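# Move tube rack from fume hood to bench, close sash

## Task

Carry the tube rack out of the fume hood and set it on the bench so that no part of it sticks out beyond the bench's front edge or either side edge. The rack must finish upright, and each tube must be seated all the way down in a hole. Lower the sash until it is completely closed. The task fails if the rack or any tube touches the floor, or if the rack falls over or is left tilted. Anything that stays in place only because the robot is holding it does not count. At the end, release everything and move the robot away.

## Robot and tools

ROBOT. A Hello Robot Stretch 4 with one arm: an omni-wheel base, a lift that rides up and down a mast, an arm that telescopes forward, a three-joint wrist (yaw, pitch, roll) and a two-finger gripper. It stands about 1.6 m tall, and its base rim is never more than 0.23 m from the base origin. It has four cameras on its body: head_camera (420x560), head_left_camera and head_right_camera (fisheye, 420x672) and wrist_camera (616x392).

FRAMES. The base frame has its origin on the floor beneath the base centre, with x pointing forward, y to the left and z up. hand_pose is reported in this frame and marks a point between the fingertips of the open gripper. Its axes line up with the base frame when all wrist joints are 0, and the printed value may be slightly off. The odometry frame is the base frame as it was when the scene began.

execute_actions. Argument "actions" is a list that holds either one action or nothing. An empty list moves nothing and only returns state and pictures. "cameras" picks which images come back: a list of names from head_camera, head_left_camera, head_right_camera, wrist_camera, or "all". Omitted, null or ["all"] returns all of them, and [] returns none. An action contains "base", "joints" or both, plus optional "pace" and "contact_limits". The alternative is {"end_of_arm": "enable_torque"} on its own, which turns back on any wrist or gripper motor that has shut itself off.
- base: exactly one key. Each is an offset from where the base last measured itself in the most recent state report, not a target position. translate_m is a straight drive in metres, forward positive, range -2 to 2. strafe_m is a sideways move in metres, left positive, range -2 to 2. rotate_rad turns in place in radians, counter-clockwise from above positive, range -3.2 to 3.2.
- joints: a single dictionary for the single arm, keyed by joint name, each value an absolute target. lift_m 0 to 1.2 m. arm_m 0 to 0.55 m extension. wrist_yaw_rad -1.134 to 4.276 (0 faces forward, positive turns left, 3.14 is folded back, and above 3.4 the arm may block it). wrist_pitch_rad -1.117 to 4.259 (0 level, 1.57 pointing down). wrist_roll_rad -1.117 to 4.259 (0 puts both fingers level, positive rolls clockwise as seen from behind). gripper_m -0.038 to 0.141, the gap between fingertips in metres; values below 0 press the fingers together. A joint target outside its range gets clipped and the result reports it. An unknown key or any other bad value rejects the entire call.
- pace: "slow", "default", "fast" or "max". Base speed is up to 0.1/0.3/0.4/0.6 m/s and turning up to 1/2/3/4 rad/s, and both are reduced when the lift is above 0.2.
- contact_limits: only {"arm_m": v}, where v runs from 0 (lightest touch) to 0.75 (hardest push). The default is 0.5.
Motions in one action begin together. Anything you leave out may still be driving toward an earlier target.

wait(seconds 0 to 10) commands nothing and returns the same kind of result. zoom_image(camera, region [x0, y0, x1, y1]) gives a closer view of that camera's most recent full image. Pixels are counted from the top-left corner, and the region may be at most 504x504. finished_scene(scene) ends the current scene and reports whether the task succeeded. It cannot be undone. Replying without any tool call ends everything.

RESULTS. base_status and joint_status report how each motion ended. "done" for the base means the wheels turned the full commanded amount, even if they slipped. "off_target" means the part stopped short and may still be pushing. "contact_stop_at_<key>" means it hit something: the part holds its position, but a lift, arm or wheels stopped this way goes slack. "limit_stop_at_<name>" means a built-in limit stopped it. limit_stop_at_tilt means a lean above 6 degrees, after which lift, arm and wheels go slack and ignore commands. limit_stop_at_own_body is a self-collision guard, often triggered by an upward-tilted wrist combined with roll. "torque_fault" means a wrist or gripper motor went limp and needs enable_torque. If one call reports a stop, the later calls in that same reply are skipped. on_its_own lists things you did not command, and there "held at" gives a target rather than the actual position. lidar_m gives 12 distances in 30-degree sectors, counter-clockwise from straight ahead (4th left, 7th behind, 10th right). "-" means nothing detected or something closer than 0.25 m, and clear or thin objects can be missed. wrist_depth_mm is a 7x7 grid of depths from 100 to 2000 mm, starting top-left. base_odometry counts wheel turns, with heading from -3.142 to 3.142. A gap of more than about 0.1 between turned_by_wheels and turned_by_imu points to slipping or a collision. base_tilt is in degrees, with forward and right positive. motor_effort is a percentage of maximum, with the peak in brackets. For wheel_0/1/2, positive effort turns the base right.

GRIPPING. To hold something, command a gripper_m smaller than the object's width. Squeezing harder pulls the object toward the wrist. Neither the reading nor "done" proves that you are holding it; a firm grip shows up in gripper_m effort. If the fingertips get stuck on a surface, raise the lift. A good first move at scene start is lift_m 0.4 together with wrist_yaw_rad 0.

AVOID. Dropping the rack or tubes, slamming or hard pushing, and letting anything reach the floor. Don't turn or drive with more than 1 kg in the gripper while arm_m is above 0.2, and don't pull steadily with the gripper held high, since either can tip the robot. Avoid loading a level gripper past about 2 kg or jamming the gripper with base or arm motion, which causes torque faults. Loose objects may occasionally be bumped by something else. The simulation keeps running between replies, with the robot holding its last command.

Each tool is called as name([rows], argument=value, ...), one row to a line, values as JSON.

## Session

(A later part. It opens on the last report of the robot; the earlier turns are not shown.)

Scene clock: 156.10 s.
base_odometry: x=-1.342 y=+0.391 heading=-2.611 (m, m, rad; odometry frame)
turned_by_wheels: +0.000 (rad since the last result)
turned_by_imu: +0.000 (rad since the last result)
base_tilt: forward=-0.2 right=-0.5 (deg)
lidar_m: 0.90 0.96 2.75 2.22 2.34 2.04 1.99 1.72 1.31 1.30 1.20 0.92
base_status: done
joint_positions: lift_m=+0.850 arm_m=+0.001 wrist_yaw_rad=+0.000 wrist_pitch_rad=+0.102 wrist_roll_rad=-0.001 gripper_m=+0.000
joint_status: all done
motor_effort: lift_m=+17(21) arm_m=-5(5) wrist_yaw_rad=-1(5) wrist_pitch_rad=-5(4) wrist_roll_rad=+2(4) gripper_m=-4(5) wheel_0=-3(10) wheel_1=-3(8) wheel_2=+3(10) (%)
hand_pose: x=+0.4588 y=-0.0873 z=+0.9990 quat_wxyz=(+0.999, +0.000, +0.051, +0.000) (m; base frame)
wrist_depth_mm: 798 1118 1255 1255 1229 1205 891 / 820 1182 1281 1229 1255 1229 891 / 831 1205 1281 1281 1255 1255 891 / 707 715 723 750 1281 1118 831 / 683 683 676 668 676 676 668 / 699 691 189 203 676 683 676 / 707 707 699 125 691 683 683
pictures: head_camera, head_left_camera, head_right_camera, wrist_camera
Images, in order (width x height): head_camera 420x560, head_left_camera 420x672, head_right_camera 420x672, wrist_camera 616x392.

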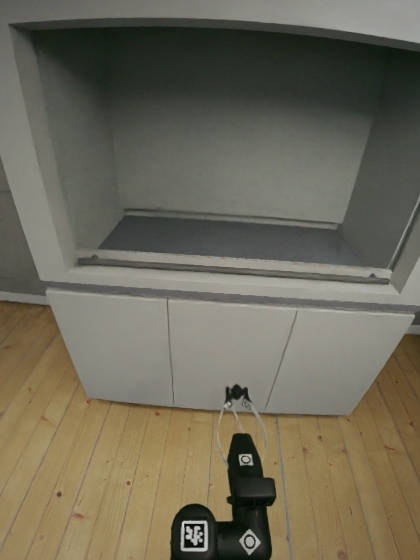

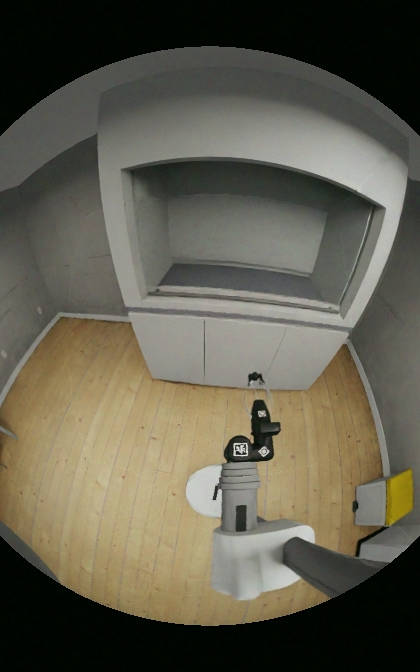

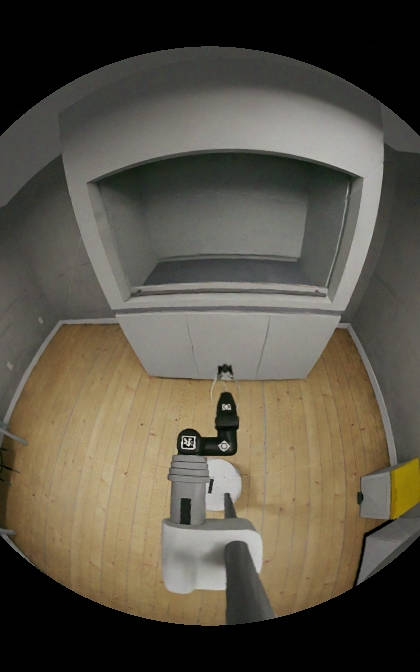

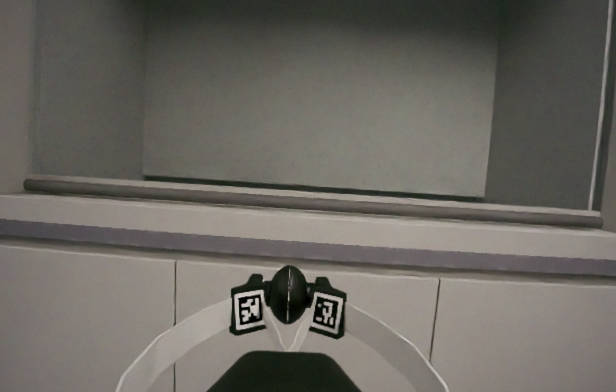

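execute_actions([
  {"joints":{"lift_m":0.75,"wrist_pitch_rad":0.0}},
], cameras=["wrist_camera","head_left_camera"])

zoom_image(camera="wrist_camera", region=[0,140,308,250])

zoom_image(camera="head_left_camera", region=[0,380,80,520])

Scene clock: 158.07 s.
base_odometry: x=-1.342 y=+0.391 heading=-2.611 (m, m, rad; odometry frame)
turned_by_wheels: +0.000 (rad since the last result)
turned_by_imu: +0.001 (rad since the last result)
base_tilt: forward=-0.3 right=-0.4 (deg)
lidar_m: 0.89 0.96 2.72 2.21 2.32 2.04 1.99 1.71 1.33 1.31 1.20 0.92
base_status: not commanded
joint_positions: lift_m=+0.750 arm_m=+0.001 wrist_yaw_rad=+0.000 wrist_pitch_rad=+0.003 wrist_roll_rad=-0.001 gripper_m=+0.000
joint_status: all done
motor_effort: lift_m=+16(14) arm_m=-5(5) wrist_yaw_rad=-2(2) wrist_pitch_rad=-6(9) wrist_roll_rad=+2(3) gripper_m=-4(4) wheel_0=-3(3) wheel_1=-3(3) wheel_2=+3(3) (%)
hand_pose: x=+0.4603 y=-0.0873 z=+0.9277 quat_wxyz=(+1.000, +0.000, +0.001, +0.000) (m; base frame)
wrist_depth_mm: 820 1160 1308 1255 1308 1308 904 / 820 1182 1308 1281 1281 1281 904 / 820 1205 1308 1308 1281 1281 891 / 668 668 715 715 750 759 798 / 668 676 668 668 668 661 654 / 668 668 188 202 661 661 668 / 676 676 661 125 654 661 654
pictures: head_left_camera, wrist_camera
Images, in order (width x height): head_left_camera 420x672, wrist_camera 616x392.

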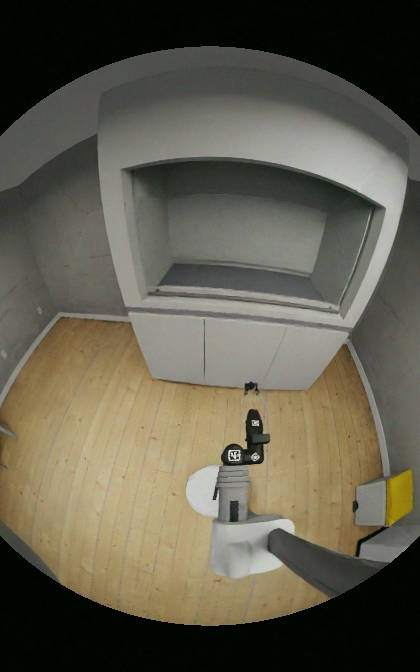

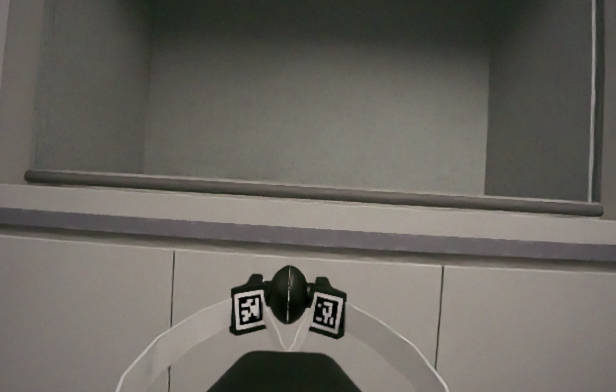

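Region (0, 140, 308, 250) of wrist_camera's 616x392 image, scaled by 1.636; it fills the top 180 rows of this view, and the rest is white.

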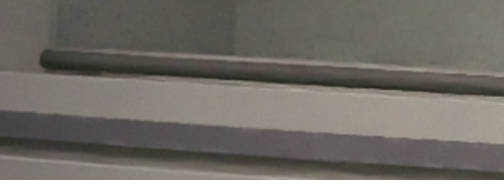

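Region (0, 380, 80, 520) of head_left_camera's 420x672 image, scaled by 3.600, with more detail than that image has; it fills the left 288 columns of this view, and the rest is white.

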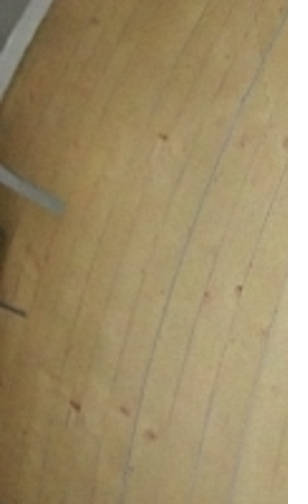

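execute_actions([
  {"base":{"rotate_rad":1.85},"pace":"fast"},
], cameras=["wrist_camera","head_camera"])

Scene clock: 160.30 s.
base_odometry: x=-1.342 y=+0.391 heading=-0.761 (m, m, rad; odometry frame)
turned_by_wheels: +1.849 (rad since the last result)
turned_by_imu: +1.883 (rad since the last result)
base_tilt: forward=-0.3 right=-0.3 (deg)
lidar_m: 2.21 2.17 1.93 1.96 1.54 1.31 1.80 0.98 0.89 0.91 1.12 2.90
base_status: done
joint_positions: lift_m=+0.750 arm_m=+0.001 wrist_yaw_rad=+0.000 wrist_pitch_rad=+0.003 wrist_roll_rad=-0.001 gripper_m=+0.000
joint_status: not commanded
motor_effort: lift_m=+17(16) arm_m=-5(5) wrist_yaw_rad=-1(1) wrist_pitch_rad=-7(5) wrist_roll_rad=+2(2) gripper_m=-5(4) wheel_0=-3(8) wheel_1=-2(9) wheel_2=-5(9) (%)
hand_pose: x=+0.4603 y=-0.0874 z=+0.9276 quat_wxyz=(+1.000, +0.000, +0.001, +0.000) (m; base frame)
wrist_depth_mm: 1863 - - - - - - / 1863 - - - - - - / 1921 - - - - - - / 1921 - - - - - - / - - - - - - - / - - 188 202 - - - / 1808 1808 - 125 1808 - -
pictures: head_camera, wrist_camera
Images, in order (width x height): head_camera 420x560, wrist_camera 616x392.

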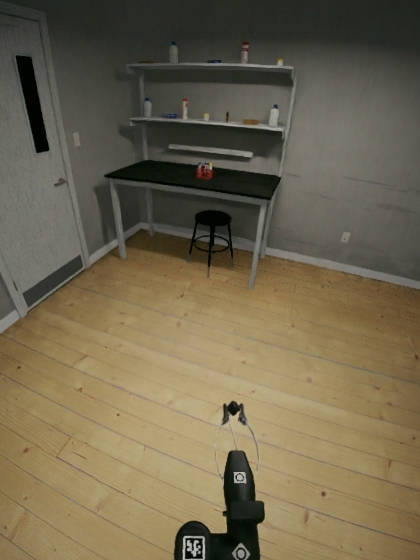

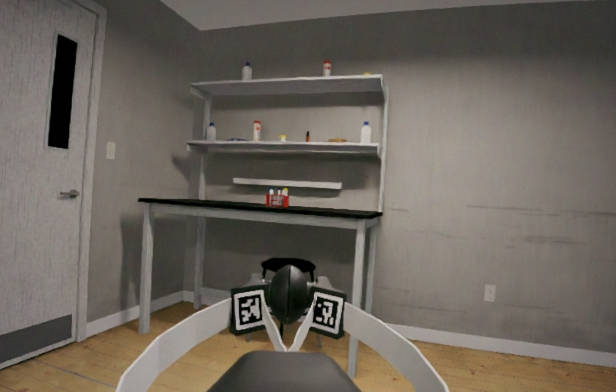

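zoom_image(camera="wrist_camera", region=[245,170,315,220])

Region (245, 170, 315, 220) of wrist_camera's 616x392 image, scaled by 7.200; it fills the top 360 rows of this view, and the rest is white.

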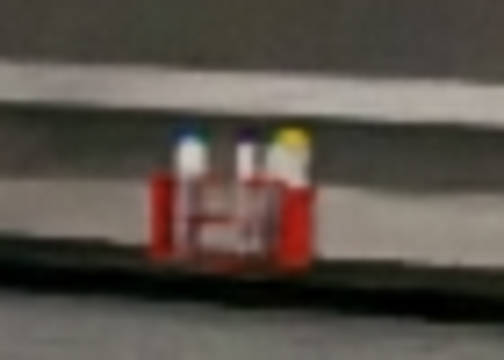

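finished_scene(scene=2)

The scene is finished: the task was done.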